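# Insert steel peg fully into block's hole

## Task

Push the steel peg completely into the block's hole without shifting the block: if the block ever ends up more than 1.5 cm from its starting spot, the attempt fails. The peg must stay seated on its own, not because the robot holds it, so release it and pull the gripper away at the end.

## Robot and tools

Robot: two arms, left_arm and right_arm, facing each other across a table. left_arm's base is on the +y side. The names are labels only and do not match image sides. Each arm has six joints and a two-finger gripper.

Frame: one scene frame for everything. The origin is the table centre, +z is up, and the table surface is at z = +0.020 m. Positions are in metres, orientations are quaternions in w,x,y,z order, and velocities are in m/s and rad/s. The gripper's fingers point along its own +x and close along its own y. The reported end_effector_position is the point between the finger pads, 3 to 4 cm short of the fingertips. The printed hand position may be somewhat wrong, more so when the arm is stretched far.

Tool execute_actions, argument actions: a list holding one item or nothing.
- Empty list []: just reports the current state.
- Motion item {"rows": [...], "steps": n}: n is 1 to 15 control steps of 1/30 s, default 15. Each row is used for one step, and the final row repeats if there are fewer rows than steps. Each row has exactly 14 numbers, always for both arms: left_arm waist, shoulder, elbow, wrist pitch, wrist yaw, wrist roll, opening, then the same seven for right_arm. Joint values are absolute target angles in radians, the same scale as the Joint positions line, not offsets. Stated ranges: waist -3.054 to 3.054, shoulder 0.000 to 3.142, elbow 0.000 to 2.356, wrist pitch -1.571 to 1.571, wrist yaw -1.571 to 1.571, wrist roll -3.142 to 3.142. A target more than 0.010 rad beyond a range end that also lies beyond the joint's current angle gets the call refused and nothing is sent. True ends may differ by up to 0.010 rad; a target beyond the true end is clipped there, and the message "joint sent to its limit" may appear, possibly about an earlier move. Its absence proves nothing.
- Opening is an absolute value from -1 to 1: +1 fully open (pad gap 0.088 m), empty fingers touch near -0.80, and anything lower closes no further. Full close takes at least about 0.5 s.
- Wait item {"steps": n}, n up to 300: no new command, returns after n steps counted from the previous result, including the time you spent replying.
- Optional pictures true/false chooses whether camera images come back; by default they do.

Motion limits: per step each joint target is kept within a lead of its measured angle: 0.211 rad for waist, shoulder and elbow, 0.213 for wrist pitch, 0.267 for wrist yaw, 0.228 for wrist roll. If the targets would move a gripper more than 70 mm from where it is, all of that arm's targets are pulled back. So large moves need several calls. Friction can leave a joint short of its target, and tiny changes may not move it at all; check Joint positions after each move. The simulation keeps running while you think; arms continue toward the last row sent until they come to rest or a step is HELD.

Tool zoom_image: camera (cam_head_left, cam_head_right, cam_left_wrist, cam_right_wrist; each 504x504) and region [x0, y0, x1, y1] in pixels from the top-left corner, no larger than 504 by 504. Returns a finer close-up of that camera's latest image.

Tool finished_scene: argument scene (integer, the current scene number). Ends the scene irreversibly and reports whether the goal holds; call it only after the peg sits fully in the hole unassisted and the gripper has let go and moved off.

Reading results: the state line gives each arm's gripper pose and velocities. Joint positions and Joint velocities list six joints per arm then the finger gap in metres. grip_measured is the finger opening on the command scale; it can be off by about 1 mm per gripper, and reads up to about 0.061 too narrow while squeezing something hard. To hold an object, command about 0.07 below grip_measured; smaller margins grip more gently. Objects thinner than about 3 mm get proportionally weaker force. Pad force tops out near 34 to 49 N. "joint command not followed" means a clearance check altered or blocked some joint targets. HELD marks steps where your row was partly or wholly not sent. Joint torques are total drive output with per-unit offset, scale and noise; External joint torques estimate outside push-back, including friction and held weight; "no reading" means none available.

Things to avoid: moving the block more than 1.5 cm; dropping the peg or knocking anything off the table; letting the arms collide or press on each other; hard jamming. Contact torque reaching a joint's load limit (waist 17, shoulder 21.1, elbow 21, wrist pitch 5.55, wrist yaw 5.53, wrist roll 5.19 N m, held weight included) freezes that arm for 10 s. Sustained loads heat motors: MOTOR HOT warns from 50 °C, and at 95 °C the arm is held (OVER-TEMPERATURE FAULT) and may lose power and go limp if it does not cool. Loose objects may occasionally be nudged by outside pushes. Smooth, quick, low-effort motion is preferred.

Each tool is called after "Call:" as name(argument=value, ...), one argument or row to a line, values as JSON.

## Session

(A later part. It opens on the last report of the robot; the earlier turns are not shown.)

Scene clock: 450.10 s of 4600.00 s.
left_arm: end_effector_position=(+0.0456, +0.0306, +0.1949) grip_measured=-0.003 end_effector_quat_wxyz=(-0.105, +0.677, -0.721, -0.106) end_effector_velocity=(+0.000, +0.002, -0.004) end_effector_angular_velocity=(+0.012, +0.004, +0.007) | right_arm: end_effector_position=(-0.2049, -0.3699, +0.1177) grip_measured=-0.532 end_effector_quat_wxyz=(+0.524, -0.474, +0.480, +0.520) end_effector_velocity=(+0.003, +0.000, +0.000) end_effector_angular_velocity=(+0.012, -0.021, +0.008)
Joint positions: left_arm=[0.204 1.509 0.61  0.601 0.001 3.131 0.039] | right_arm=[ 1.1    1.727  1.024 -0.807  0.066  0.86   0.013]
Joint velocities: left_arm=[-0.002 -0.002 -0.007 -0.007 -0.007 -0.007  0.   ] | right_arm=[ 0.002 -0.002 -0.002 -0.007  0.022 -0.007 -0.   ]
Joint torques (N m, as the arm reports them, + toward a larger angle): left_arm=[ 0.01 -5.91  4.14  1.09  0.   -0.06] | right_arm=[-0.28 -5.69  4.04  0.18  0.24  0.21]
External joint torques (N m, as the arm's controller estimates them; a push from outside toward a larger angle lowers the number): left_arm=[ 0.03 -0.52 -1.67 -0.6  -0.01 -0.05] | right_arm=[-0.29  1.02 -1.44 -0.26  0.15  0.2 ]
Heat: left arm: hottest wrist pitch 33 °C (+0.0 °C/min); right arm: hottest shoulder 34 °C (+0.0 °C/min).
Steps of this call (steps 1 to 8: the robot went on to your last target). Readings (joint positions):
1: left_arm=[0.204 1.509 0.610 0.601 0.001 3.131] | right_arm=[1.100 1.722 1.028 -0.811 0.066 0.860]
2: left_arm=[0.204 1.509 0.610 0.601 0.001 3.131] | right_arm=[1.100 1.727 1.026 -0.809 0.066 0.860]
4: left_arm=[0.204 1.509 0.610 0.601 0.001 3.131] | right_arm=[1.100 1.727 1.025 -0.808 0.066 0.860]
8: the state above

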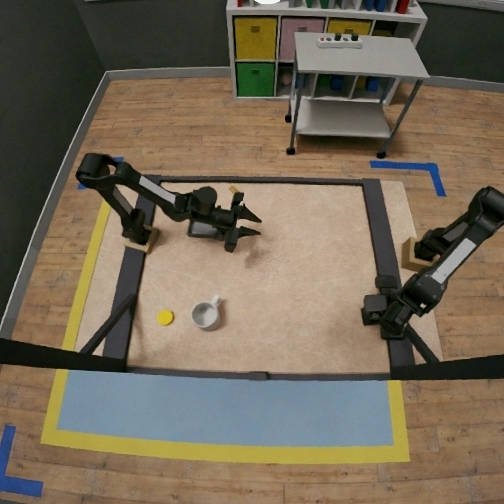

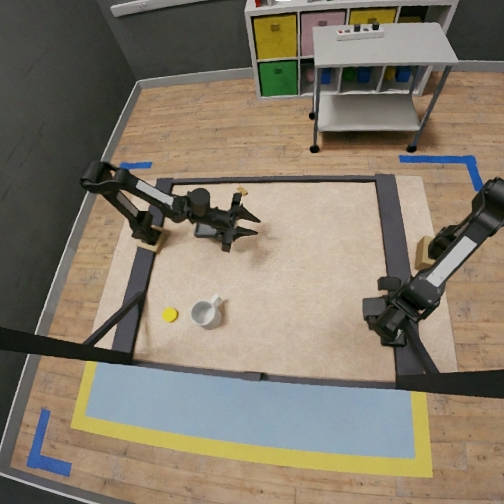

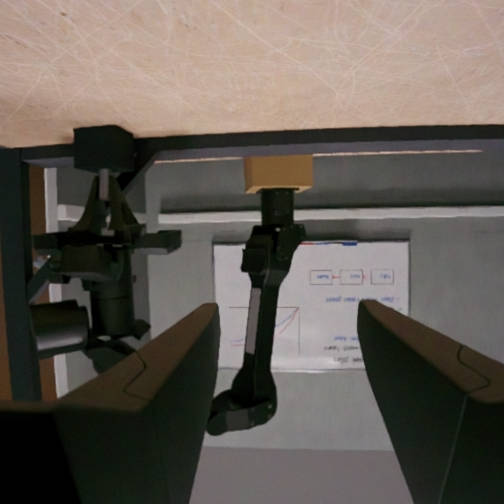

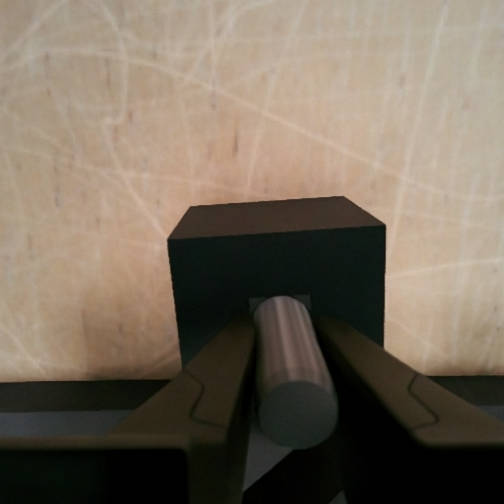

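Block nudged ~2 mm. Release and see if the peg drops.

Call:
execute_actions(
  actions=[
    {"rows":[[0.204,1.5,0.6,0.6,0,3.13,0,1.097,1.735,1.02,-0.8061,0.07,0.866,-0.5],[0.204,1.5,0.6,0.6,0,3.13,0,1.097,1.735,1.02,-0.8061,0.07,0.866,-0.45],[0.204,1.5,0.6,0.6,0,3.13,0,1.097,1.735,1.02,-0.8061,0.07,0.866,-0.4],[0.204,1.5,0.6,0.6,0,3.13,0,1.097,1.735,1.02,-0.8061,0.07,0.866,-0.3],[0.204,1.5,0.6,0.6,0,3.13,0,1.097,1.735,1.02,-0.8061,0.07,0.866,-0.2]],"steps":15},
  ],
)

Call:
zoom_image(
  camera="cam_left_wrist",
  region=[50, 120, 170, 260],
)

Scene clock: 456.23 s of 4600.00 s.
left_arm: end_effector_position=(+0.0456, +0.0306, +0.1949) grip_measured=-0.003 end_effector_quat_wxyz=(-0.105, +0.677, -0.721, -0.106) end_effector_velocity=(+0.000, +0.000, +0.000) end_effector_angular_velocity=(+0.003, +0.005, +0.007) | right_arm: end_effector_position=(-0.2050, -0.3698, +0.1177) grip_measured=-0.207 end_effector_quat_wxyz=(+0.524, -0.473, +0.480, +0.520) end_effector_velocity=(-0.001, -0.004, +0.001) end_effector_angular_velocity=(-0.029, +0.024, -0.027)
Joint positions: left_arm=[0.204 1.509 0.61  0.601 0.001 3.131 0.039] | right_arm=[ 1.1    1.727  1.024 -0.806  0.066  0.86   0.029]
Joint velocities: left_arm=[-0.002 -0.002  0.002 -0.007 -0.007 -0.007 -0.   ] | right_arm=[-0.007 -0.007 -0.002 -0.007 -0.037  0.022  0.002]
Joint torques (N m, as the arm reports them, + toward a larger angle): left_arm=[ 0.03 -5.9   4.17  1.08 -0.01 -0.06] | right_arm=[-0.23 -6.78  5.43  0.16  0.24  0.21]
External joint torques (N m, as the arm's controller estimates them; a push from outside toward a larger angle lowers the number): left_arm=[ 0.05 -0.44 -1.74 -0.63 -0.01 -0.04] | right_arm=[-0.21 -0.05 -0.06 -0.28  0.16  0.2 ]
Heat: left arm: hottest wrist pitch 33 °C (+0.0 °C/min); right arm: hottest shoulder 34 °C (-1.0 °C/min).
Steps of this call (steps 1 to 30: the robot went on to your last target; steps 31 to 90: nothing new was sent; then 2.63 s passed at rest; steps 91 to 105: all 15 steps of this action). Readings (joint positions):
91: left_arm=[0.204 1.509 0.610 0.601 0.001 3.131] | right_arm=[1.100 1.727 1.024 -0.807 0.066 0.860]
92: left_arm=[0.204 1.509 0.610 0.601 0.001 3.131] | right_arm=[1.100 1.727 1.024 -0.807 0.066 0.860]
94: left_arm=[0.204 1.509 0.610 0.601 0.001 3.131] | right_arm=[1.100 1.727 1.024 -0.806 0.066 0.860]
98: left_arm=[0.204 1.509 0.610 0.601 0.001 3.131] | right_arm=[1.100 1.727 1.024 -0.806 0.066 0.860]
105: the state above

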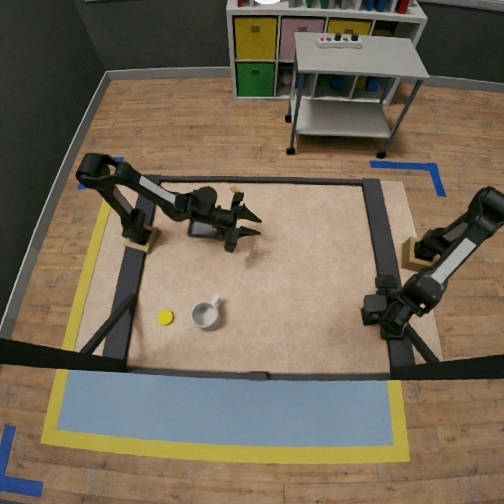

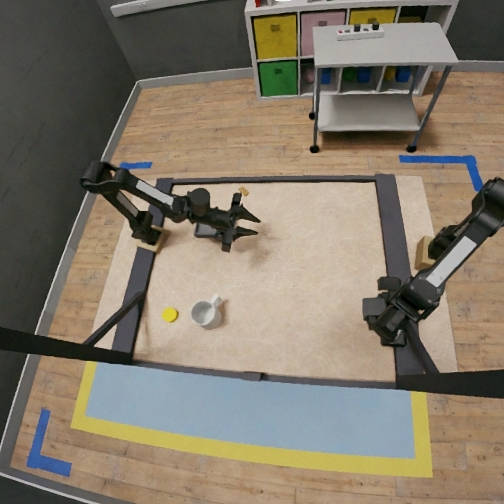

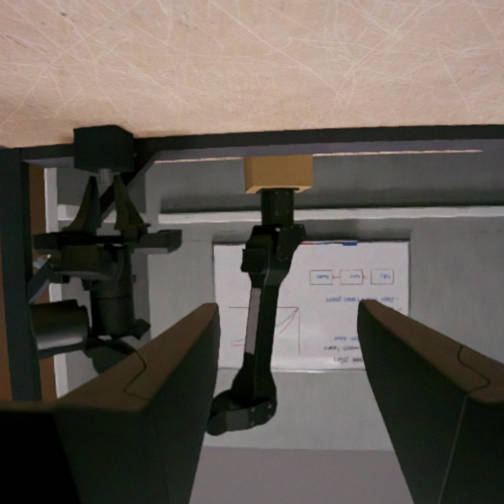

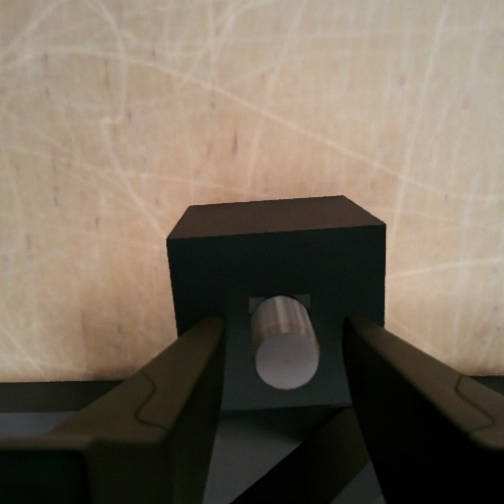

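Region (50, 120, 170, 260) of cam_left_wrist's 504x504 image, scaled by 3.600, with more detail than that image has; it fills the left 432 columns of this view, and the rest is white.

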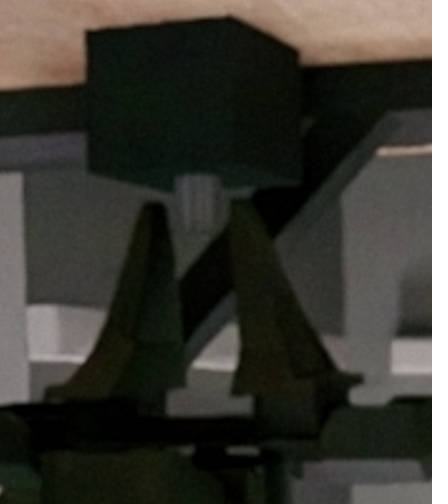

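Call:
execute_actions(
  actions=[
    {"rows":[[0.204,1.5,0.6,0.6,0,3.13,0,1.097,1.71,1.05,-0.84,0.07,0.866,-0.2],[0.204,1.5,0.6,0.6,0,3.13,0,1.097,1.7,1.07,-0.87,0.07,0.866,-0.2],[0.204,1.5,0.6,0.6,0,3.13,0,1.097,1.69,1.09,-0.9,0.07,0.866,-0.2],[0.204,1.5,0.6,0.6,0,3.13,0,1.097,1.68,1.11,-0.93,0.07,0.866,-0.2],[0.204,1.5,0.6,0.6,0,3.13,0,1.097,1.67,1.135,-0.965,0.07,0.866,-0.2],[0.204,1.5,0.6,0.6,0,3.13,0,1.097,1.665,1.16,-1.0,0.07,0.866,-0.2],[0.204,1.5,0.6,0.6,0,3.13,0,1.097,1.66,1.19,-1.035,0.07,0.866,-0.2],[0.204,1.5,0.6,0.6,0,3.13,0,1.09,1.655,1.22,-1.07,0.07,0.866,-0.2],[0.204,1.5,0.6,0.6,0,3.13,0,1.07,1.65,1.25,-1.1,0.07,0.866,-0.2],[0.204,1.5,0.6,0.6,0,3.13,0,1.04,1.64,1.28,-1.13,0.07,0.866,-0.2],[0.204,1.5,0.6,0.6,0,3.13,0,1.0,1.63,1.3,-1.15,0.07,0.866,-0.2],[0.204,1.5,0.6,0.6,0,3.13,0,0.95,1.62,1.32,-1.17,0.07,0.866,-0.2],[0.204,1.5,0.6,0.6,0,3.13,0,0.9,1.6,1.33,-1.18,0.07,0.866,-0.2],[0.204,1.5,0.6,0.6,0,3.13,0,0.8,1.58,1.33,-1.18,0.07,0.866,-0.2],[0.204,1.5,0.6,0.6,0,3.13,0,0.6,1.55,1.33,-1.18,0.07,0.866,-0.2]],"steps":15},
  ],
  pictures=false,
)

Call:
execute_actions(
  actions=[
    {"steps":15},
  ],
)

Scene clock: 472.90 s of 4600.00 s.
left_arm: end_effector_position=(+0.0456, +0.0306, +0.1949) grip_measured=-0.003 end_effector_quat_wxyz=(-0.105, +0.677, -0.721, -0.106) end_effector_velocity=(-0.002, +0.001, -0.001) end_effector_angular_velocity=(-0.002, +0.005, +0.002) | right_arm: end_effector_position=(-0.1699, -0.3286, +0.2161) grip_measured=-0.203 end_effector_quat_wxyz=(+0.568, -0.411, +0.520, +0.488) end_effector_velocity=(+0.420, +0.321, +0.226) end_effector_angular_velocity=(+0.479, +0.388, -1.699)
Joint positions: left_arm=[0.204 1.509 0.61  0.601 0.001 3.131 0.039] | right_arm=[ 0.922  1.616  1.303 -1.147  0.066  0.86   0.029]
Joint velocities: left_arm=[-0.007 -0.002 -0.007  0.007 -0.007 -0.007 -0.   ] | right_arm=[-1.722 -0.54   0.276 -0.198 -0.007 -0.022 -0.   ]
Joint torques (N m, as the arm reports them, + toward a larger angle): left_arm=[ 0.02 -5.92  4.13  1.09  0.   -0.05] | right_arm=[-0.87 -9.74  6.66 -0.32  0.26  0.2 ]
External joint torques (N m, as the arm's controller estimates them; a push from outside toward a larger angle lowers the number): left_arm=[ 0.05 -0.49 -1.75 -0.62 -0.01 -0.04] | right_arm=[-0.41 -2.39  0.92 -0.49  0.02  0.18]
Heat: left arm: hottest wrist pitch 33 °C (+0.0 °C/min); right arm: hottest shoulder 34 °C (-1.0 °C/min).
Steps of this call (steps 1 to 15: the robot went on to your last target; steps 16 to 90: nothing new was sent; then 13.17 s passed at rest; steps 91 to 105: all 15 steps of this action). Readings (joint positions):
91: left_arm=[0.204 1.509 0.610 0.601 0.001 3.131] | right_arm=[1.100 1.727 1.025 -0.808 0.066 0.860]
92: left_arm=[0.204 1.509 0.610 0.601 0.001 3.131] | right_arm=[1.100 1.727 1.031 -0.823 0.066 0.860]
94: left_arm=[0.204 1.509 0.610 0.601 0.001 3.131] | right_arm=[1.100 1.721 1.053 -0.868 0.066 0.860]
98: left_arm=[0.204 1.509 0.610 0.601 0.001 3.131] | right_arm=[1.100 1.688 1.139 -0.984 0.066 0.860]
105: the state above

Scene clock: 473.40 s of 4600.00 s.
left_arm: end_effector_position=(+0.0456, +0.0306, +0.1949) grip_measured=-0.003 end_effector_quat_wxyz=(-0.105, +0.677, -0.721, -0.106) end_effector_velocity=(+0.000, +0.002, -0.005) end_effector_angular_velocity=(+0.022, +0.003, +0.007) | right_arm: end_effector_position=(-0.0805, -0.2861, +0.2387) grip_measured=-0.203 end_effector_quat_wxyz=(+0.644, -0.303, +0.572, +0.408) end_effector_velocity=(+0.000, -0.002, -0.000) end_effector_angular_velocity=(-0.009, +0.006, -0.008)
Joint positions: left_arm=[0.204 1.509 0.61  0.601 0.001 3.131 0.039] | right_arm=[ 0.602  1.556  1.326 -1.177  0.074  0.861  0.029]
Joint velocities: left_arm=[-0.002 -0.002 -0.002 -0.022 -0.007 -0.007 -0.   ] | right_arm=[-0.002 -0.002 -0.002 -0.007 -0.007  0.007 -0.   ]
Joint torques (N m, as the arm reports them, + toward a larger angle): left_arm=[ 0.01 -5.93  4.15  1.08 -0.01 -0.06] | right_arm=[-0.23 -7.94  7.06  0.13 -0.07  0.16]
External joint torques (N m, as the arm's controller estimates them; a push from outside toward a larger angle lowers the number): left_arm=[ 0.01 -0.59 -1.66 -0.59 -0.01 -0.05] | right_arm=[-0.2  -1.77  0.81 -0.49 -0.17  0.16]
Heat: left arm: hottest wrist pitch 33 °C (+0.0 °C/min); right arm: hottest shoulder 34 °C (-1.0 °C/min).
Steps of this call (steps 1 to 15: the robot went on to your last target). Readings (joint positions):
1: left_arm=[0.204 1.509 0.610 0.601 0.001 3.131] | right_arm=[0.863 1.599 1.311 -1.155 0.066 0.860]
2: left_arm=[0.204 1.509 0.610 0.601 0.001 3.131] | right_arm=[0.803 1.584 1.317 -1.163 0.066 0.860]
4: left_arm=[0.204 1.509 0.610 0.601 0.001 3.131] | right_arm=[0.688 1.563 1.324 -1.169 0.071 0.860]
8: left_arm=[0.204 1.509 0.610 0.601 0.001 3.131] | right_arm=[0.603 1.556 1.326 -1.176 0.075 0.861]
15: the state above

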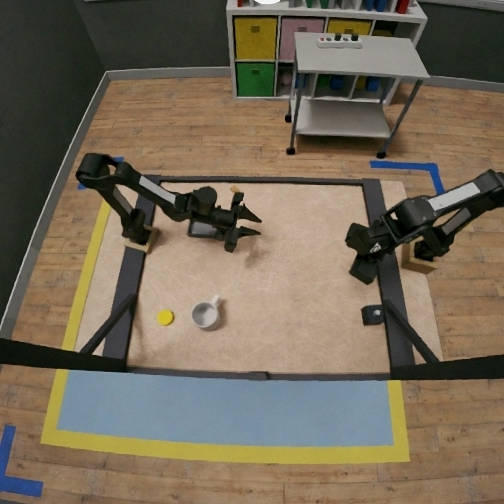

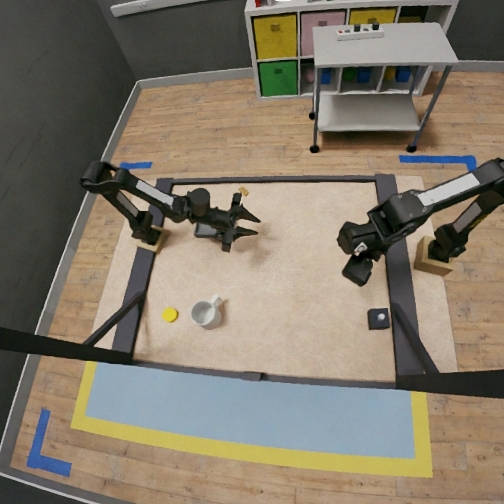

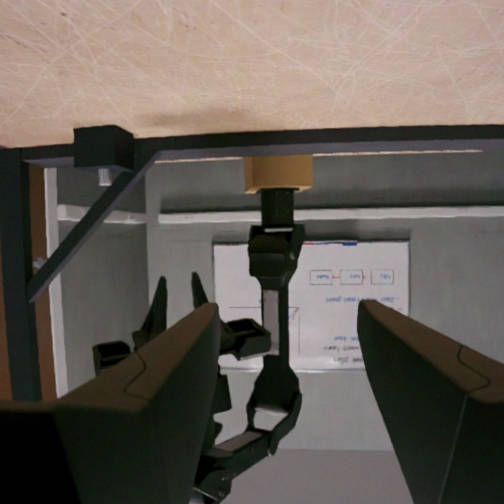

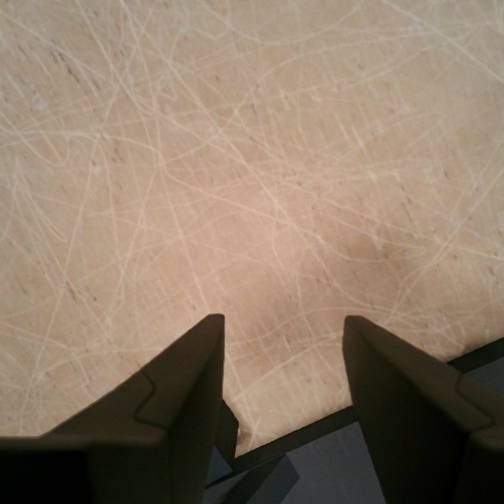

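Call:
finished_scene(
  scene=1,
)

The scene is finished: the task was done.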